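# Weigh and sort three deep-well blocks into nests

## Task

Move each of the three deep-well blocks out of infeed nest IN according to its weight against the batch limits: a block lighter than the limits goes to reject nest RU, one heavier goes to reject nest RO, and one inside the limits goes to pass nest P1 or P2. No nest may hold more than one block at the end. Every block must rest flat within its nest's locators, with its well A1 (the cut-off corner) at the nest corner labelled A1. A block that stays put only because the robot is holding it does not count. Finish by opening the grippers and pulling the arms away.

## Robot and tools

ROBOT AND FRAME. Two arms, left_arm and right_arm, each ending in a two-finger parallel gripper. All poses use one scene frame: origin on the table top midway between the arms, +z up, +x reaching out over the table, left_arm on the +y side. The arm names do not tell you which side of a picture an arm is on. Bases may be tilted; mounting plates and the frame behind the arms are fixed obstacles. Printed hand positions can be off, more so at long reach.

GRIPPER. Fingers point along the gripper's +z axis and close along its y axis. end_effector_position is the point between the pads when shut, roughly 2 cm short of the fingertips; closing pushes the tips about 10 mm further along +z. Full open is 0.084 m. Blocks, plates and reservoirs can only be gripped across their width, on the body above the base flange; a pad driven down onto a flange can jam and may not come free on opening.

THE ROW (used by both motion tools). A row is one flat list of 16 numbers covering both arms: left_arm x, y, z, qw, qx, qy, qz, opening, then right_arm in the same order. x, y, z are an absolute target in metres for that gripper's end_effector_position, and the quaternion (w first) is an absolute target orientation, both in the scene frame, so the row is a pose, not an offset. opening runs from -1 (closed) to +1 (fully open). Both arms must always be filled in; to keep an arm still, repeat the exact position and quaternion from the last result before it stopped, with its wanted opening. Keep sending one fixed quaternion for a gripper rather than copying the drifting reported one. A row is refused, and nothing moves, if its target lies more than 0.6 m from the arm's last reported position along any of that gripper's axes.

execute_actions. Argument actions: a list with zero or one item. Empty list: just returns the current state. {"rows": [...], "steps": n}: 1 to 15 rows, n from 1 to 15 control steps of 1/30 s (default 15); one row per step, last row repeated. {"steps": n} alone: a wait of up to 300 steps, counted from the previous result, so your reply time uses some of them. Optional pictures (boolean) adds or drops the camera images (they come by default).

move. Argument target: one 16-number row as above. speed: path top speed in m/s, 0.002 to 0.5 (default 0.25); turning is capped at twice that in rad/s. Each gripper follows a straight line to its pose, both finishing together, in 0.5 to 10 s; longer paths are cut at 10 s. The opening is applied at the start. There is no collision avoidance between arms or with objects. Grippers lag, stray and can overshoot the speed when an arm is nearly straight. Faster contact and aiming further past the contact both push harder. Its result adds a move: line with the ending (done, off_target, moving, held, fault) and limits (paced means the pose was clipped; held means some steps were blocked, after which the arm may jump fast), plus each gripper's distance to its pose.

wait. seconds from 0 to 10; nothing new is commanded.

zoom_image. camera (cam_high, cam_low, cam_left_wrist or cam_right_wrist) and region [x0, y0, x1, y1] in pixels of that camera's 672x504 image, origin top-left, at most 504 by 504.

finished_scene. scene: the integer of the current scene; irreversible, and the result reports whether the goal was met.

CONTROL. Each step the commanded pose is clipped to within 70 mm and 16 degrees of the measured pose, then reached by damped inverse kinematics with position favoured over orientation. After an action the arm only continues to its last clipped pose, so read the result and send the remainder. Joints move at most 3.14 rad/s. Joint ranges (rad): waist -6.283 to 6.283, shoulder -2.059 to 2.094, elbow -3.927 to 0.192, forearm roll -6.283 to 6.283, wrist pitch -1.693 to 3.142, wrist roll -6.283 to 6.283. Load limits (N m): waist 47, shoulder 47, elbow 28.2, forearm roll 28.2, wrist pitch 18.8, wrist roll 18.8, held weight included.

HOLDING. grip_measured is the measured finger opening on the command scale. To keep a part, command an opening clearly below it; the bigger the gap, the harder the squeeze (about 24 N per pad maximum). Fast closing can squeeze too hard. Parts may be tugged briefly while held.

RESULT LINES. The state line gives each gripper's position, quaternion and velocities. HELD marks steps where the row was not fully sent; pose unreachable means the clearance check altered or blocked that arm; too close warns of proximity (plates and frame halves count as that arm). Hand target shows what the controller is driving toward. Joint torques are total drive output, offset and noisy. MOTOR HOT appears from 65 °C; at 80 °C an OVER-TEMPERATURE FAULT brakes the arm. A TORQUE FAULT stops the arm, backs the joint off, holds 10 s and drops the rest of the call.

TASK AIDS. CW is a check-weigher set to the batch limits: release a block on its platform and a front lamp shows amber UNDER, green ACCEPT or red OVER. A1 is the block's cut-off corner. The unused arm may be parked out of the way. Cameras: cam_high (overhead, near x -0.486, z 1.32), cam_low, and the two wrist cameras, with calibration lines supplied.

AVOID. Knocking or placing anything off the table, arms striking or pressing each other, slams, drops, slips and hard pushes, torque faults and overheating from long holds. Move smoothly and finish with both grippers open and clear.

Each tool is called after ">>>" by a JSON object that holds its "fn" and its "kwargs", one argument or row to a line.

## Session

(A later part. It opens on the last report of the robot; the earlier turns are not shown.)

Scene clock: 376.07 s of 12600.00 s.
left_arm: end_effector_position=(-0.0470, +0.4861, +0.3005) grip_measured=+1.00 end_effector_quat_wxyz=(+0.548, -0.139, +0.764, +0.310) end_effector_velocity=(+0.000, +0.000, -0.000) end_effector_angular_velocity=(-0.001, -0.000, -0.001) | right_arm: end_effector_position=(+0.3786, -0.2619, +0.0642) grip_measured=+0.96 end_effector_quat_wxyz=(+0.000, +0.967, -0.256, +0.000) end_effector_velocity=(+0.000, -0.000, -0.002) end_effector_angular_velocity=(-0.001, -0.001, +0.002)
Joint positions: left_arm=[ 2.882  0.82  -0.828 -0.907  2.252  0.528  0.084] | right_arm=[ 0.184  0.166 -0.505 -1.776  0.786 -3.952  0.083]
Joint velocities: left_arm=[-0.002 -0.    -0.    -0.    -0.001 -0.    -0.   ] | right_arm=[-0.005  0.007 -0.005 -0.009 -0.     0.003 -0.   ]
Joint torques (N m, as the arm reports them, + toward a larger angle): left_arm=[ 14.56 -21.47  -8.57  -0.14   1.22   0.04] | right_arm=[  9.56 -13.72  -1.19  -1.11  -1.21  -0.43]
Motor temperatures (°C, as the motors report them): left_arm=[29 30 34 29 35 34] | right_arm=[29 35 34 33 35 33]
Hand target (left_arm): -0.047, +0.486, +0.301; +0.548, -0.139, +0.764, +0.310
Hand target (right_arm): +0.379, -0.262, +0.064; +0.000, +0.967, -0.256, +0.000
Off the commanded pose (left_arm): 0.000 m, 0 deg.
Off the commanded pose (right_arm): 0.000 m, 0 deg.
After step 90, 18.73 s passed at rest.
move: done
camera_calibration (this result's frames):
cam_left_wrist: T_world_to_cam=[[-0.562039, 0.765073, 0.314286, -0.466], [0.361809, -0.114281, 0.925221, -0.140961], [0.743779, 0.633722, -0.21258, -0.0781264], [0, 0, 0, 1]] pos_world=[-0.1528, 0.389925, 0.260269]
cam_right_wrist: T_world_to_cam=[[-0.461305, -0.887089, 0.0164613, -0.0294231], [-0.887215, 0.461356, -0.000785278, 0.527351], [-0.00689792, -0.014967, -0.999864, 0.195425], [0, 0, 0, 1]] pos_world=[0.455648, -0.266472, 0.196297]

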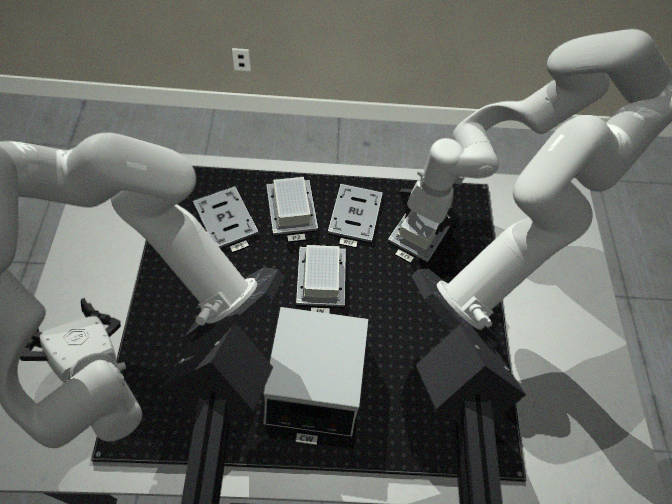

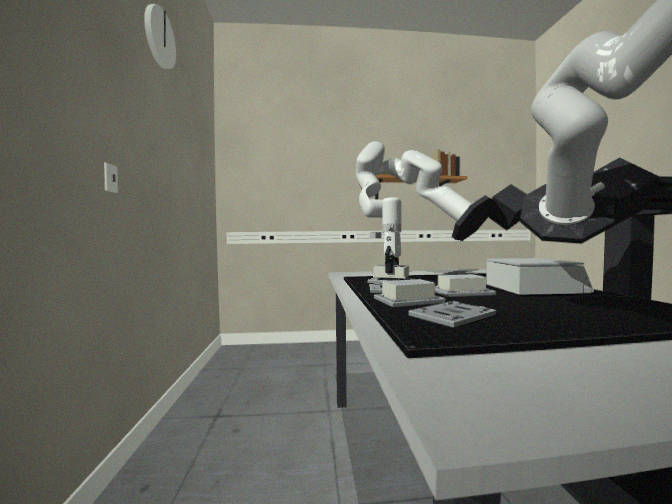

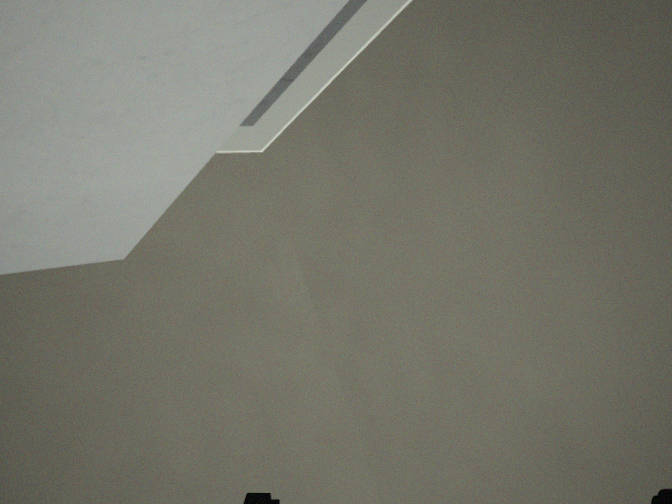

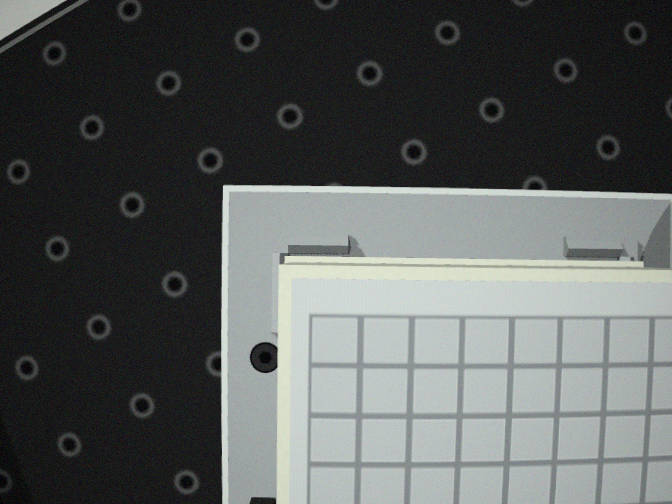

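>>> {"fn": "move", "kwargs": {
  "target": [-0.047,0.4861,0.3005,0.548,-0.139,0.764,0.310,1,0.3782,-0.262,0.0635,0,0.9667,-0.2559,0,-0.2],
  "speed": 0.002
}}

>>> {"fn": "move", "kwargs": {
  "target": [-0.047,0.4861,0.3005,0.548,-0.139,0.764,0.310,1,0.3782,-0.262,0.0545,0,0.9667,-0.2559,0,-0.2],
  "speed": 0.007
}}

Scene clock: 391.03 s of 12600.00 s.
left_arm: end_effector_position=(-0.0470, +0.4861, +0.3005) grip_measured=+1.00 end_effector_quat_wxyz=(+0.548, -0.139, +0.764, +0.310) end_effector_velocity=(-0.000, +0.000, +0.000) end_effector_angular_velocity=(+0.000, +0.001, +0.001) | right_arm: end_effector_position=(+0.3782, -0.2620, +0.0635) grip_measured=+0.96 end_effector_quat_wxyz=(+0.000, +0.967, -0.256, -0.000) end_effector_velocity=(-0.000, +0.000, -0.000) end_effector_angular_velocity=(+0.001, +0.001, -0.001)
Joint positions: left_arm=[ 2.882  0.82  -0.828 -0.907  2.252  0.528  0.084] | right_arm=[ 0.182  0.168 -0.505 -1.779  0.785 -3.949  0.083]
Joint velocities: left_arm=[ 0.001 -0.    -0.    -0.    -0.    -0.001 -0.   ] | right_arm=[-0.001  0.001 -0.     0.    -0.001  0.    -0.   ]
Joint torques (N m, as the arm reports them, + toward a larger angle): left_arm=[ 14.7  -21.38  -8.54  -0.23   1.19   0.06] | right_arm=[  9.98 -13.06  -0.47  -0.7   -1.31   0.02]
Motor temperatures (°C, as the motors report them): left_arm=[29 30 34 29 35 34] | right_arm=[29 35 34 33 35 33]
Hand target (left_arm): -0.047, +0.486, +0.301; +0.548, -0.139, +0.764, +0.310
Hand target (right_arm): +0.378, -0.262, +0.063; -0.000, +0.967, -0.256, +0.000
Off the commanded pose (left_arm): 0.000 m, 0 deg.
Off the commanded pose (right_arm): 0.000 m, 0 deg.
After step 90, 11.27 s passed at rest.
move: done
camera_calibration (this result's frames):
cam_left_wrist: T_world_to_cam=[[-0.562039, 0.765073, 0.314286, -0.466], [0.361809, -0.114281, 0.925221, -0.140961], [0.743779, 0.633722, -0.21258, -0.0781264], [0, 0, 0, 1]] pos_world=[-0.1528, 0.389925, 0.260269]
cam_right_wrist: T_world_to_cam=[[-0.461244, -0.887122, 0.0164135, -0.0296804], [-0.887247, 0.461295, -0.000745306, 0.527038], [-0.00691029, -0.0149066, -0.999865, 0.19478], [0, 0, 0, 1]] pos_world=[0.455269, -0.266547, 0.195634]

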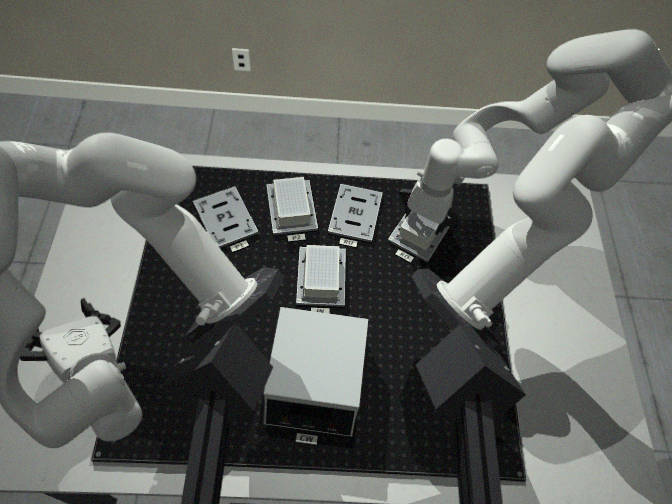

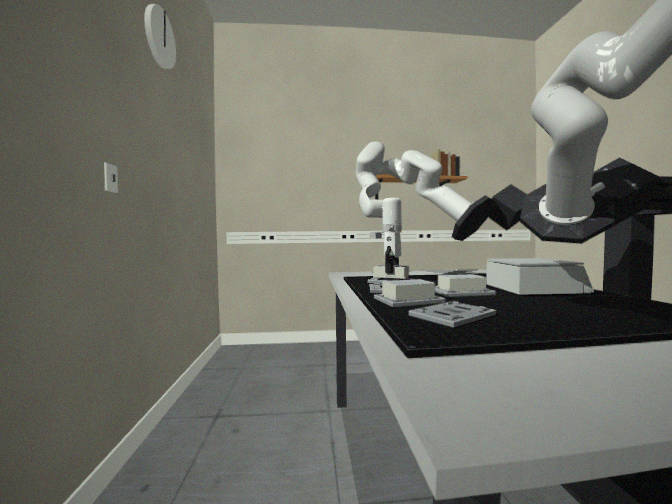

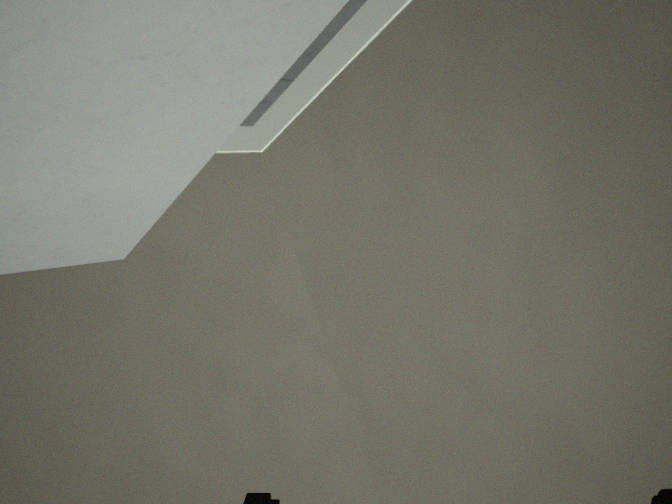

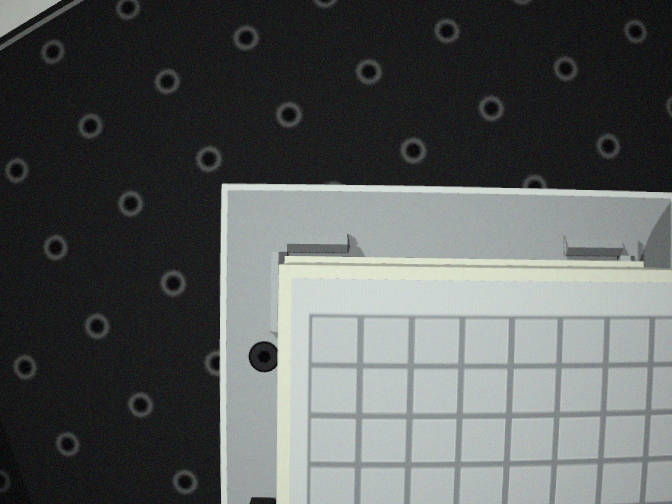

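Scene clock: 392.53 s of 12600.00 s.
left_arm: end_effector_position=(-0.0470, +0.4861, +0.3005) grip_measured=+1.00 end_effector_quat_wxyz=(+0.548, -0.139, +0.764, +0.310) end_effector_velocity=(+0.000, +0.000, -0.000) end_effector_angular_velocity=(-0.000, -0.001, -0.000) | right_arm: end_effector_position=(+0.3783, -0.2620, +0.0546) grip_measured=+0.96 end_effector_quat_wxyz=(+0.000, +0.967, -0.256, +0.000) end_effector_velocity=(+0.001, -0.000, -0.002) end_effector_angular_velocity=(-0.000, -0.002, -0.002)
Joint positions: left_arm=[ 2.882  0.82  -0.828 -0.907  2.252  0.528  0.084] | right_arm=[ 0.162  0.197 -0.524 -1.811  0.781 -3.932  0.083]
Joint velocities: left_arm=[-0.001  0.     0.     0.     0.    -0.     0.   ] | right_arm=[-0.004  0.004 -0.005 -0.006 -0.001  0.004  0.   ]
Joint torques (N m, as the arm reports them, + toward a larger angle): left_arm=[ 14.74 -21.49  -8.4   -0.08   1.24  -0.01] | right_arm=[  8.94 -12.33  -0.72  -0.6   -1.38  -0.23]
Motor temperatures (°C, as the motors report them): left_arm=[29 30 34 29 35 34] | right_arm=[29 35 34 33 35 33]
Hand target (left_arm): -0.047, +0.486, +0.301; +0.548, -0.139, +0.764, +0.310
Hand target (right_arm): +0.378, -0.262, +0.054; +0.000, +0.967, -0.256, +0.000
Off the commanded pose (left_arm): 0.000 m, 0 deg.
Off the commanded pose (right_arm): 0.000 m, 0 deg.
move: done
camera_calibration (this result's frames):
cam_left_wrist: T_world_to_cam=[[-0.562039, 0.765073, 0.314286, -0.466], [0.361809, -0.114281, 0.925221, -0.140961], [0.743779, 0.633722, -0.21258, -0.0781266], [0, 0, 0, 1]] pos_world=[-0.1528, 0.389925, 0.260269]
cam_right_wrist: T_world_to_cam=[[-0.461296, -0.887095, 0.016375, -0.0294937], [-0.887221, 0.461344, -0.000939746, 0.527144], [-0.00672085, -0.0149617, -0.999865, 0.185819], [0, 0, 0, 1]] pos_world=[0.455336, -0.266578, 0.186773]

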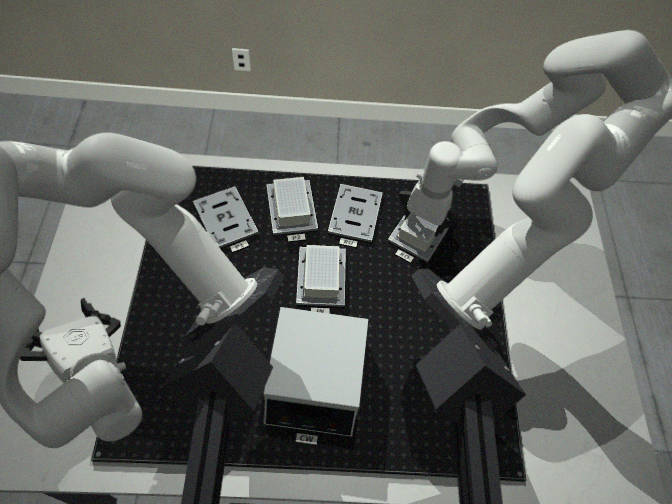

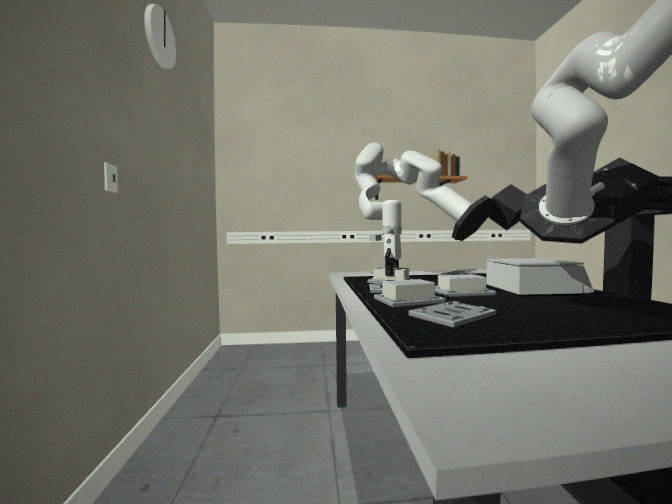

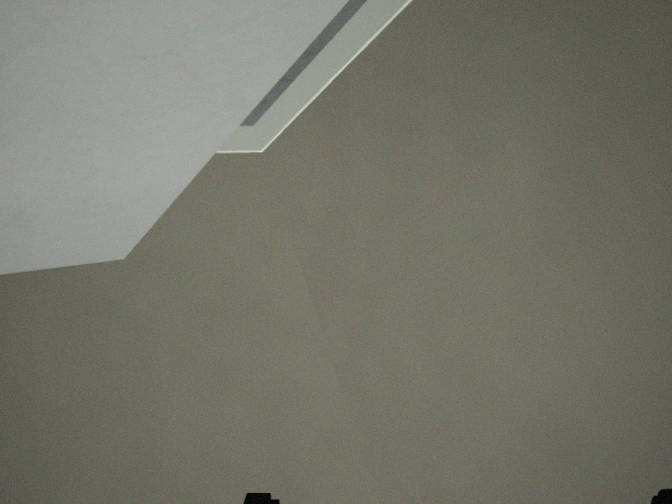

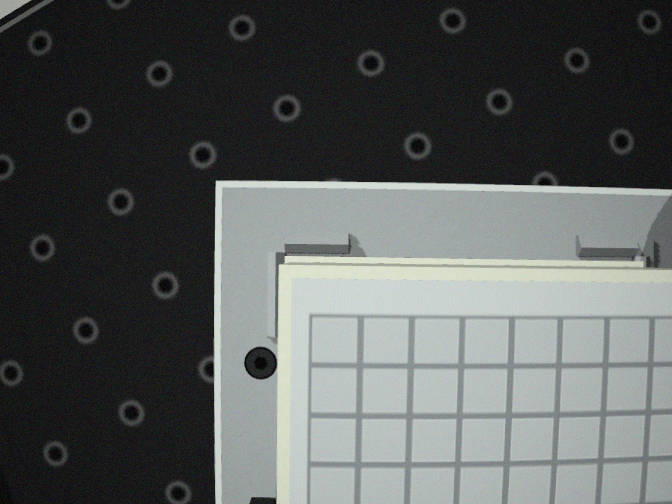

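>>> {"fn": "move", "kwargs": {
  "target": [-0.047,0.4861,0.3005,0.548,-0.139,0.764,0.310,1,0.3782,-0.262,0.054,0,0.9667,-0.2559,0,1],
  "speed": 0.005
}}

>>> {"fn": "move", "kwargs": {
  "target": [-0.047,0.4861,0.3005,0.548,-0.139,0.764,0.310,1,0.3782,-0.262,0.12,0,0.9667,-0.2559,0,1],
  "speed": 0.05
}}

>>> {"fn": "move", "kwargs": {
  "target": [-0.047,0.4861,0.3005,0.548,-0.139,0.764,0.310,1,0.19,-0.02,0.16,0,1,0.009,0,1],
  "speed": 0.2
}}

>>> {"fn": "move", "kwargs": {
  "target": [-0.047,0.4861,0.3005,0.548,-0.139,0.764,0.310,1,0.2165,0.0018,0.0818,0,1,0.009,0,1],
  "speed": 0.04
}}

>>> {"fn": "wait", "kwargs": {
  "seconds": 0.5
}}

Scene clock: 406.63 s of 12600.00 s.
left_arm: end_effector_position=(-0.0470, +0.4861, +0.3005) grip_measured=+1.00 end_effector_quat_wxyz=(+0.548, -0.139, +0.764, +0.310) end_effector_velocity=(-0.000, +0.000, +0.001) end_effector_angular_velocity=(+0.003, -0.001, +0.001) | right_arm: end_effector_position=(+0.3781, -0.2620, +0.0540) grip_measured=+1.00 end_effector_quat_wxyz=(-0.000, +0.967, -0.256, -0.000) end_effector_velocity=(+0.000, +0.001, +0.000) end_effector_angular_velocity=(+0.002, +0.001, -0.001)
Joint positions: left_arm=[ 2.882  0.82  -0.828 -0.907  2.252  0.528  0.084] | right_arm=[ 0.161  0.199 -0.525 -1.813  0.781 -3.931  0.084]
Joint velocities: left_arm=[ 0.001 -0.    -0.     0.     0.002  0.001 -0.   ] | right_arm=[ 0.001  0.    -0.001  0.001 -0.002  0.     0.   ]
Joint torques (N m, as the arm reports them, + toward a larger angle): left_arm=[ 14.45 -21.78  -8.6   -0.22   1.24   0.09] | right_arm=[  9.47 -13.22  -0.97  -0.71  -1.4   -0.27]
Motor temperatures (°C, as the motors report them): left_arm=[29 30 34 29 35 34] | right_arm=[29 35 34 33 35 33]
Hand target (left_arm): -0.047, +0.486, +0.301; +0.548, -0.139, +0.764, +0.310
Hand target (right_arm): +0.378, -0.262, +0.054; -0.000, +0.967, -0.256, +0.000
Off the commanded pose (left_arm): 0.000 m, 0 deg.
Off the commanded pose (right_arm): 0.000 m, 0 deg.
After step 90, 10.40 s passed at rest.
move: done
camera_calibration (this result's frames):
cam_left_wrist: T_world_to_cam=[[-0.562039, 0.765073, 0.314286, -0.466], [0.361809, -0.114281, 0.925221, -0.140961], [0.743778, 0.633722, -0.21258, -0.0781265], [0, 0, 0, 1]] pos_world=[-0.1528, 0.389925, 0.260269]
cam_right_wrist: T_world_to_cam=[[-0.461193, -0.887148, 0.0164103, -0.0295697], [-0.887273, 0.461245, -0.00064971, 0.526953], [-0.0069928, -0.0148601, -0.999865, 0.185327], [0, 0, 0, 1]] pos_world=[0.455209, -0.266533, 0.18613]

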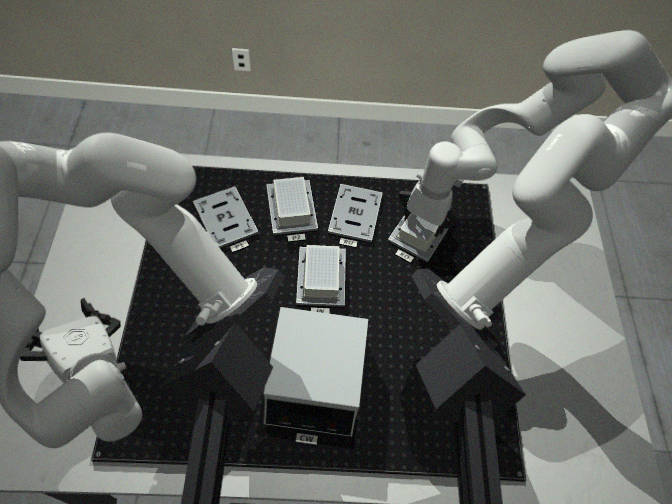

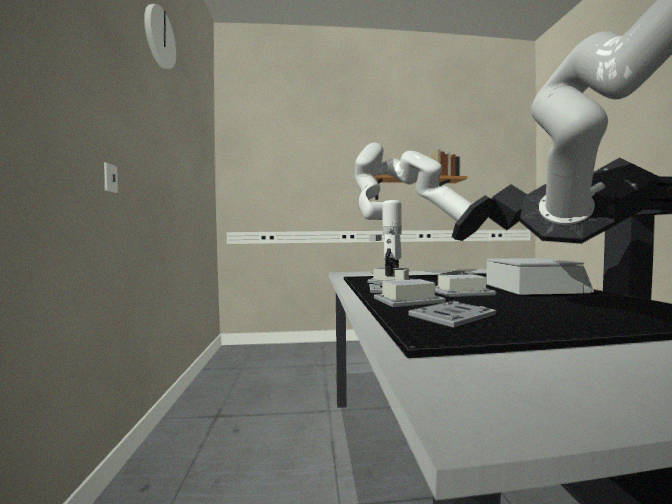

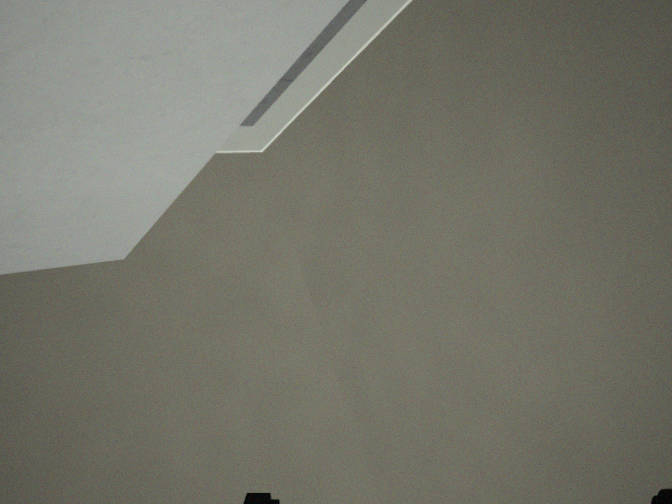

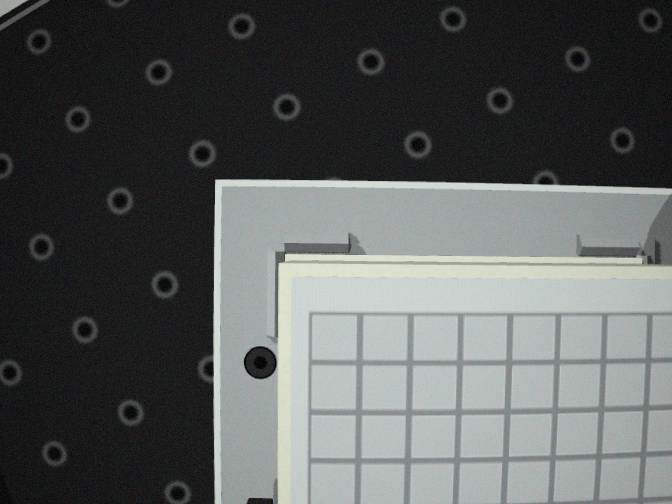

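Scene clock: 408.37 s of 12600.00 s.
left_arm: end_effector_position=(-0.0470, +0.4861, +0.3005) grip_measured=+1.00 end_effector_quat_wxyz=(+0.548, -0.139, +0.764, +0.310) end_effector_velocity=(-0.000, +0.000, +0.001) end_effector_angular_velocity=(+0.002, +0.000, +0.001) | right_arm: end_effector_position=(+0.3780, -0.2619, +0.1199) grip_measured=+1.00 end_effector_quat_wxyz=(-0.000, +0.967, -0.256, -0.000) end_effector_velocity=(-0.000, -0.001, +0.002) end_effector_angular_velocity=(-0.003, +0.002, +0.001)
Joint positions: left_arm=[ 2.882  0.82  -0.828 -0.907  2.252  0.528  0.084] | right_arm=[ 0.327 -0.019 -0.405 -1.556  0.83  -4.076  0.084]
Joint velocities: left_arm=[ 0.001 -0.     0.    -0.     0.001  0.    -0.   ] | right_arm=[ 0.007 -0.008  0.003  0.013  0.005 -0.008  0.   ]
Joint torques (N m, as the arm reports them, + toward a larger angle): left_arm=[ 14.52 -21.69  -8.66  -0.1    1.24   0.13] | right_arm=[  8.15 -10.51  -3.55  -0.51  -1.39  -0.22]
Motor temperatures (°C, as the motors report them): left_arm=[29 30 34 29 35 34] | right_arm=[29 35 34 33 35 33]
Hand target (left_arm): -0.047, +0.486, +0.301; +0.548, -0.139, +0.764, +0.310
Hand target (right_arm): +0.378, -0.262, +0.120; -0.000, +0.967, -0.256, -0.000
Off the commanded pose (left_arm): 0.000 m, 0 deg.
Off the commanded pose (right_arm): 0.000 m, 0 deg.
move: done
camera_calibration (this result's frames):
cam_left_wrist: T_world_to_cam=[[-0.562039, 0.765073, 0.314286, -0.466], [0.361809, -0.114281, 0.925221, -0.140961], [0.743779, 0.633722, -0.21258, -0.0781264], [0, 0, 0, 1]] pos_world=[-0.1528, 0.389925, 0.260269]
cam_right_wrist: T_world_to_cam=[[-0.461407, -0.887036, 0.0164793, -0.0305297], [-0.887158, 0.461467, -0.000187897, 0.526798], [-0.00743796, -0.0147064, -0.999864, 0.251398], [0, 0, 0, 1]] pos_world=[0.455136, -0.266484, 0.251966]

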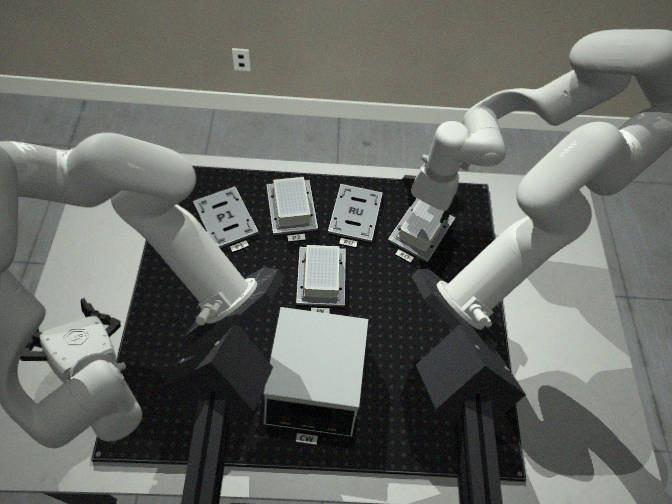

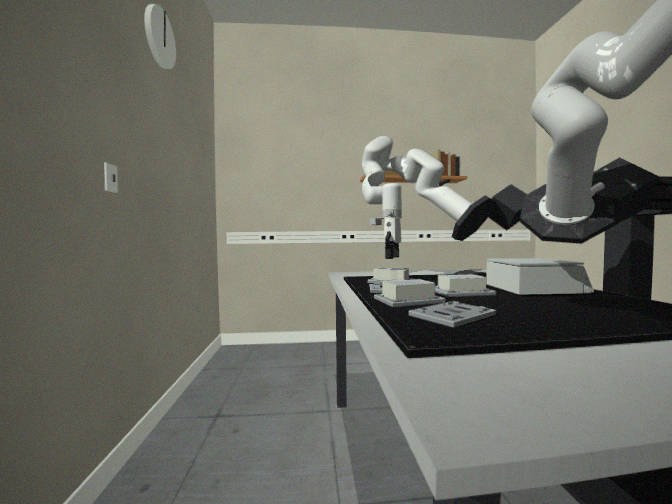

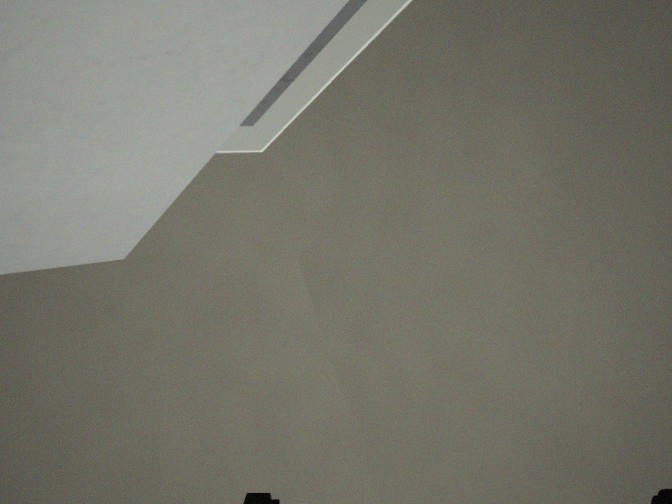

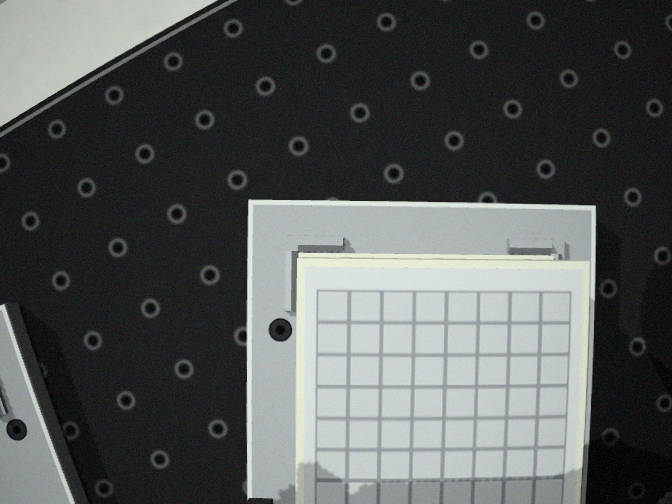

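Scene clock: 410.50 s of 12600.00 s.
left_arm: end_effector_position=(-0.0470, +0.4861, +0.3005) grip_measured=+1.00 end_effector_quat_wxyz=(+0.548, -0.139, +0.764, +0.310) end_effector_velocity=(+0.000, -0.000, -0.000) end_effector_angular_velocity=(-0.001, +0.000, -0.000) | right_arm: end_effector_position=(+0.1903, -0.0188, +0.1604) grip_measured=+1.00 end_effector_quat_wxyz=(-0.002, +1.000, +0.009, -0.000) end_effector_velocity=(-0.001, +0.002, -0.000) end_effector_angular_velocity=(-0.003, -0.001, +0.005)
Joint positions: left_arm=[ 2.882  0.82  -0.828 -0.907  2.252  0.528  0.084] | right_arm=[ 1.084  0.867 -0.831 -1.192  0.887 -4.015  0.084]
Joint velocities: left_arm=[-0.    -0.     0.     0.    -0.001 -0.    -0.   ] | right_arm=[ 0.004  0.009 -0.009  0.006  0.003 -0.006 -0.   ]
Joint torques (N m, as the arm reports them, + toward a larger angle): left_arm=[ 14.96 -21.94  -8.57   0.05   1.18   0.06] | right_arm=[ 11.26 -17.16  -8.06  -0.79  -1.32   0.01]
Motor temperatures (°C, as the motors report them): left_arm=[29 30 34 29 35 34] | right_arm=[29 35 34 33 35 33]
Hand target (left_arm): -0.047, +0.486, +0.301; +0.548, -0.139, +0.764, +0.310
Hand target (right_arm): +0.190, -0.019, +0.160; -0.002, +1.000, +0.009, -0.000
Off the commanded pose (left_arm): 0.000 m, 0 deg.
Off the commanded pose (right_arm): 0.001 m, 0 deg.
move: done
camera_calibration (this result's frames):
cam_left_wrist: T_world_to_cam=[[-0.562039, 0.765073, 0.314286, -0.466], [0.361809, -0.114281, 0.925221, -0.140961], [0.743779, 0.633722, -0.21258, -0.0781266], [0, 0, 0, 1]] pos_world=[-0.1528, 0.389925, 0.260269]
cam_right_wrist: T_world_to_cam=[[0.055369, -0.99838, 0.0131085, -0.0020469], [-0.998465, -0.0553843, -0.000802484, 0.25969], [0.00152719, -0.0130439, -0.999914, 0.292376], [0, 0, 0, 1]] pos_world=[0.258958, 0.0161529, 0.292586]

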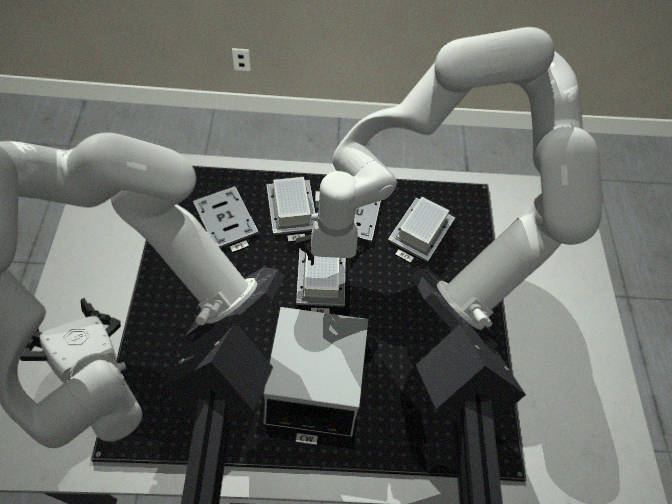

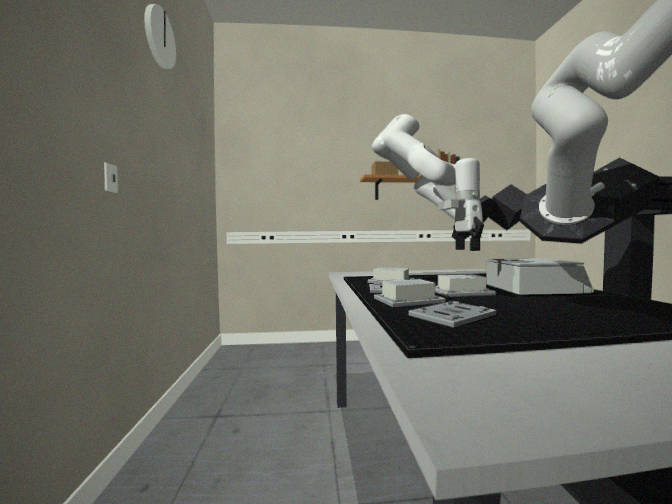

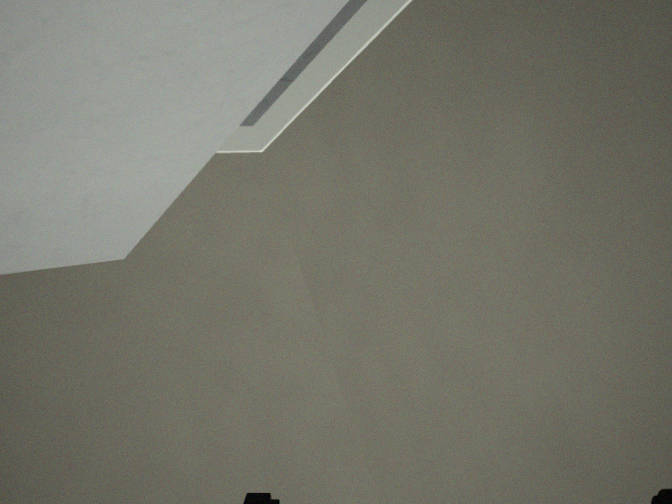

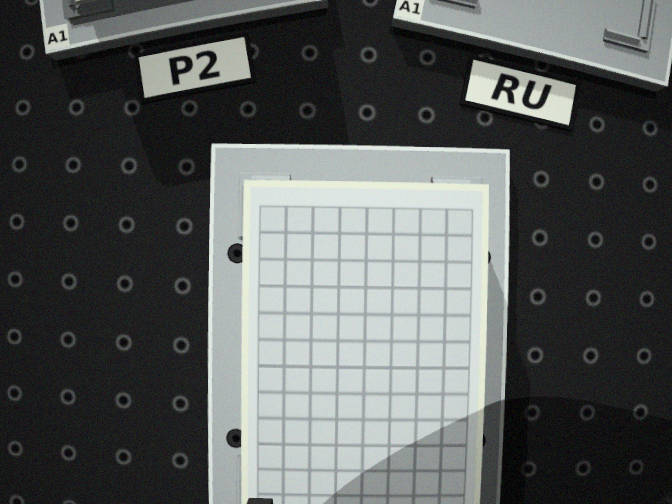

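Scene clock: 413.03 s of 12600.00 s.
left_arm: end_effector_position=(-0.0470, +0.4861, +0.3005) grip_measured=+1.00 end_effector_quat_wxyz=(+0.548, -0.139, +0.764, +0.310) end_effector_velocity=(+0.000, -0.000, -0.000) end_effector_angular_velocity=(-0.000, +0.001, -0.001) | right_arm: end_effector_position=(+0.2167, +0.0016, +0.0818) grip_measured=+1.00 end_effector_quat_wxyz=(+0.000, +1.000, +0.009, +0.000) end_effector_velocity=(+0.000, +0.001, -0.001) end_effector_angular_velocity=(+0.001, -0.001, +0.000)
Joint positions: left_arm=[ 2.882  0.82  -0.828 -0.907  2.252  0.528  0.084] | right_arm=[ 0.871  1.049 -0.996 -1.418  0.895 -3.993  0.084]
Joint velocities: left_arm=[-0.    -0.    -0.     0.    -0.001  0.    -0.   ] | right_arm=[-0.002  0.003 -0.004 -0.004 -0.     0.001 -0.   ]
Joint torques (N m, as the arm reports them, + toward a larger angle): left_arm=[ 14.6  -21.71  -8.49  -0.11   1.28  -0.01] | right_arm=[ 12.68 -16.82  -4.95  -0.8   -1.41  -0.36]
Motor temperatures (°C, as the motors report them): left_arm=[29 30 34 29 35 34] | right_arm=[29 35 34 33 35 33]
Hand target (left_arm): -0.047, +0.486, +0.300; +0.548, -0.139, +0.764, +0.310
Hand target (right_arm): +0.217, +0.002, +0.082; +0.000, +1.000, +0.009, +0.000
Off the commanded pose (left_arm): 0.000 m, 0 deg.
Off the commanded pose (right_arm): 0.000 m, 0 deg.
move: done
camera_calibration (this result's frames):
cam_left_wrist: T_world_to_cam=[[-0.562039, 0.765073, 0.314286, -0.466], [0.361809, -0.114281, 0.925221, -0.140961], [0.743779, 0.633722, -0.21258, -0.0781264], [0, 0, 0, 1]] pos_world=[-0.1528, 0.389925, 0.260269]
cam_right_wrist: T_world_to_cam=[[0.0559028, -0.998297, 0.0166716, 0.0175045], [-0.998434, -0.0559316, -0.00126667, 0.287142], [0.00219698, -0.0165747, -0.99986, 0.213889], [0, 0, 0, 1]] pos_world=[0.285244, 0.0370802, 0.213931]

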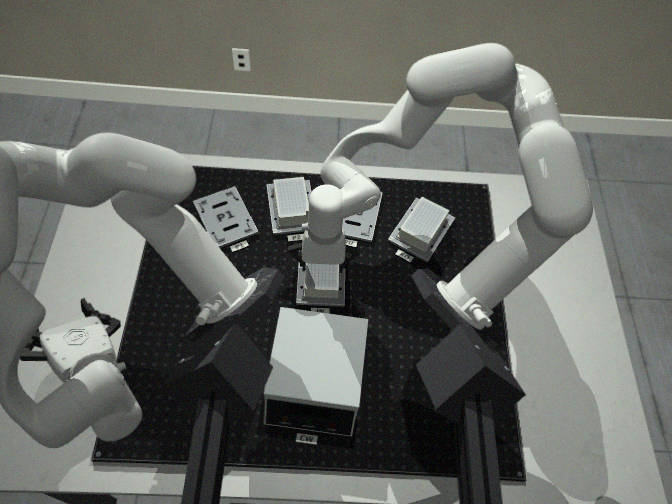

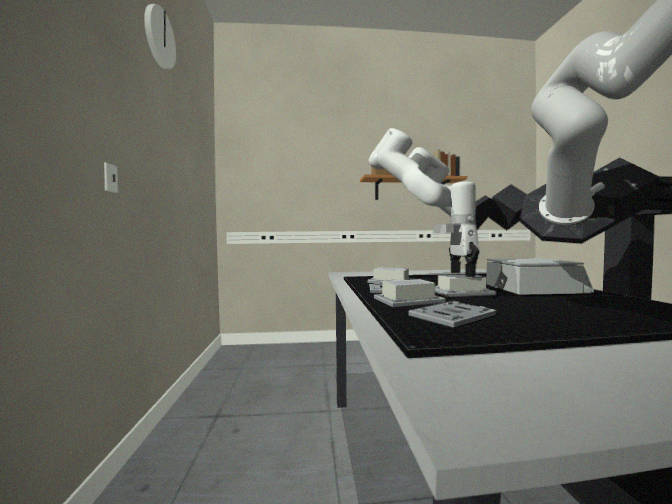

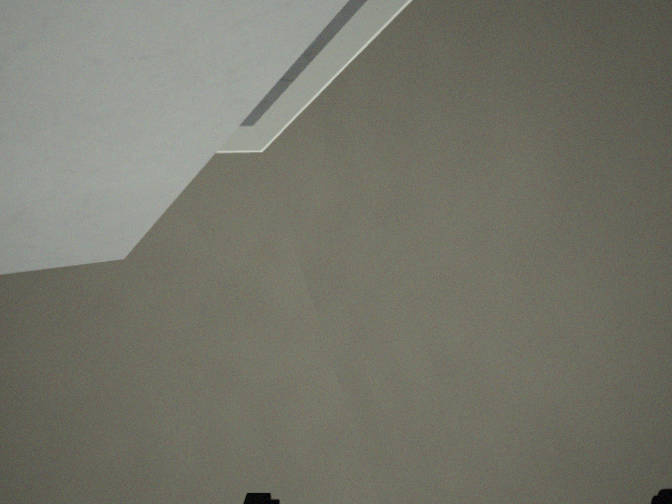

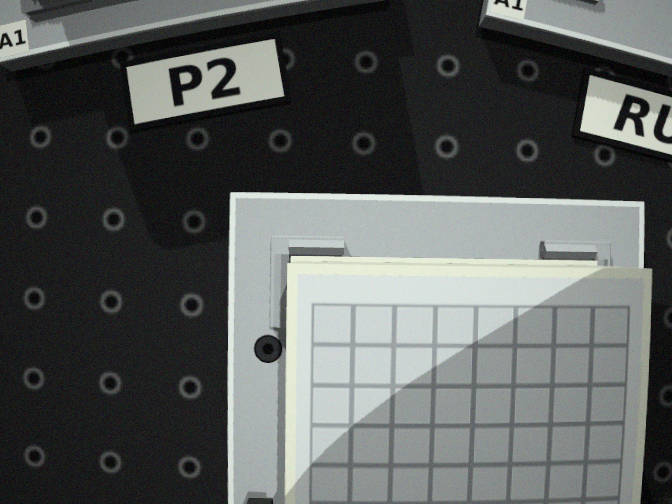

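Scene clock: 413.53 s of 12600.00 s.
left_arm: end_effector_position=(-0.0470, +0.4861, +0.3005) grip_measured=+1.00 end_effector_quat_wxyz=(+0.548, -0.139, +0.764, +0.310) end_effector_velocity=(+0.000, -0.000, +0.000) end_effector_angular_velocity=(-0.000, -0.001, -0.000) | right_arm: end_effector_position=(+0.2167, +0.0017, +0.0816) grip_measured=+1.00 end_effector_quat_wxyz=(+0.000, +1.000, +0.009, +0.000) end_effector_velocity=(-0.000, +0.000, +0.000) end_effector_angular_velocity=(-0.000, +0.001, -0.001)
Joint positions: left_arm=[ 2.882  0.82  -0.828 -0.907  2.252  0.528  0.084] | right_arm=[ 0.871  1.049 -0.996 -1.418  0.895 -3.993  0.084]
Joint velocities: left_arm=[ 0.    -0.    -0.     0.001  0.001 -0.    -0.   ] | right_arm=[ 0.     0.    -0.     0.001 -0.     0.     0.   ]
Joint torques (N m, as the arm reports them, + toward a larger angle): left_arm=[ 14.71 -21.54  -8.62  -0.2    1.21   0.06] | right_arm=[ 13.26 -17.16  -5.24  -0.76  -1.13  -0.33]
Motor temperatures (°C, as the motors report them): left_arm=[29 30 34 29 35 34] | right_arm=[29 35 34 33 35 33]
Hand target (left_arm): -0.047, +0.486, +0.300; +0.548, -0.139, +0.764, +0.310
Hand target (right_arm): +0.217, +0.002, +0.082; +0.000, +1.000, +0.009, +0.000
Off the commanded pose (left_arm): 0.000 m, 0 deg.
Off the commanded pose (right_arm): 0.000 m, 0 deg.
Steps of this call (steps 1 to 15: nothing new was sent). Readings (end_effector_position):
1: left_arm (-0.0470, +0.4861, +0.3005) | right_arm (+0.2167, +0.0017, +0.0817)
2: left_arm (-0.0470, +0.4861, +0.3005) | right_arm (+0.2167, +0.0017, +0.0817)
4: left_arm (-0.0470, +0.4861, +0.3005) | right_arm (+0.2168, +0.0017, +0.0817)
8: left_arm (-0.0470, +0.4861, +0.3005) | right_arm (+0.2168, +0.0017, +0.0816)
15: the state above
camera_calibration (this result's frames):
cam_left_wrist: T_world_to_cam=[[-0.562039, 0.765073, 0.314286, -0.465999], [0.361809, -0.114281, 0.925221, -0.140961], [0.743778, 0.633722, -0.21258, -0.0781265], [0, 0, 0, 1]] pos_world=[-0.1528, 0.389925, 0.260269]
cam_right_wrist: T_world_to_cam=[[0.0558935, -0.998296, 0.0167421, 0.017521], [-0.998434, -0.0559216, -0.0012137, 0.287167], [0.00214788, -0.0166481, -0.999859, 0.213734], [0, 0, 0, 1]] pos_world=[0.285279, 0.0371083, 0.213759]

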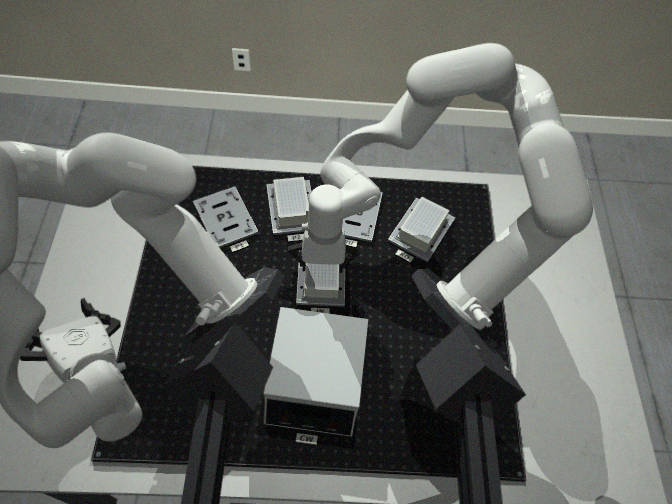

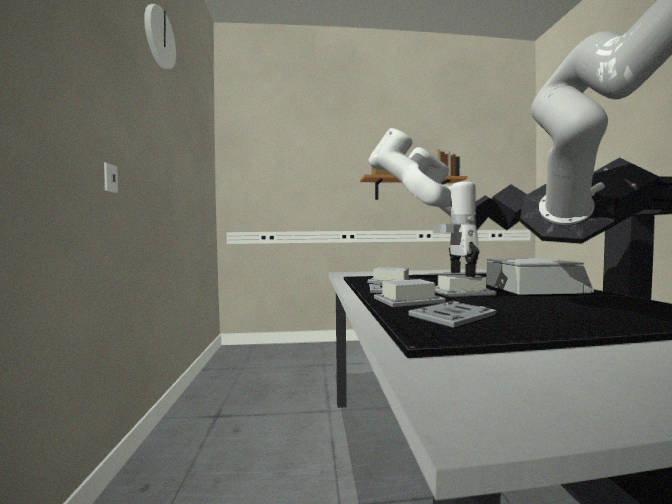

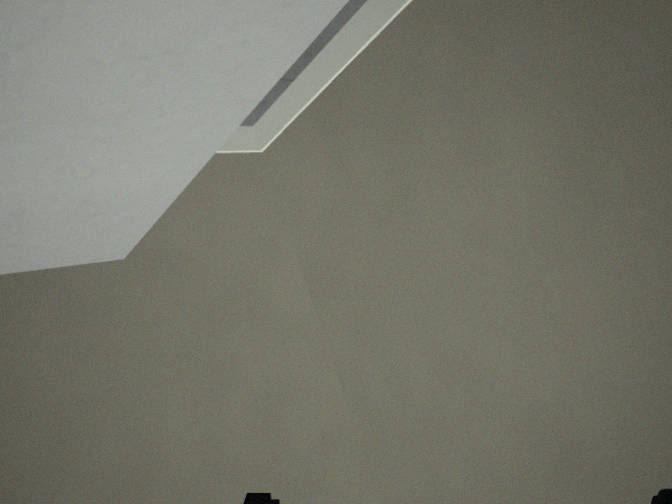

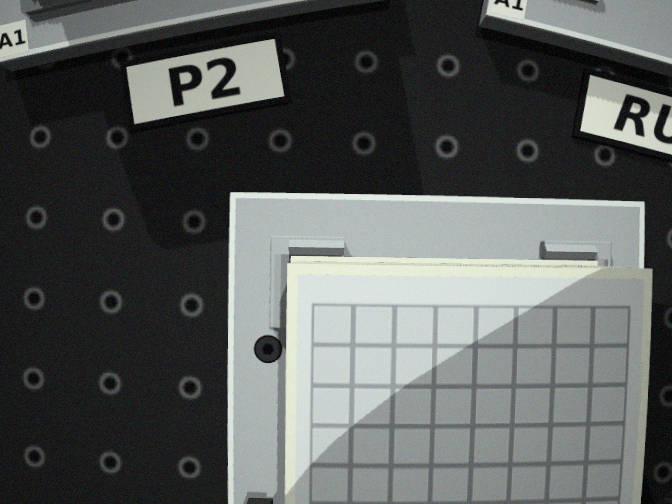

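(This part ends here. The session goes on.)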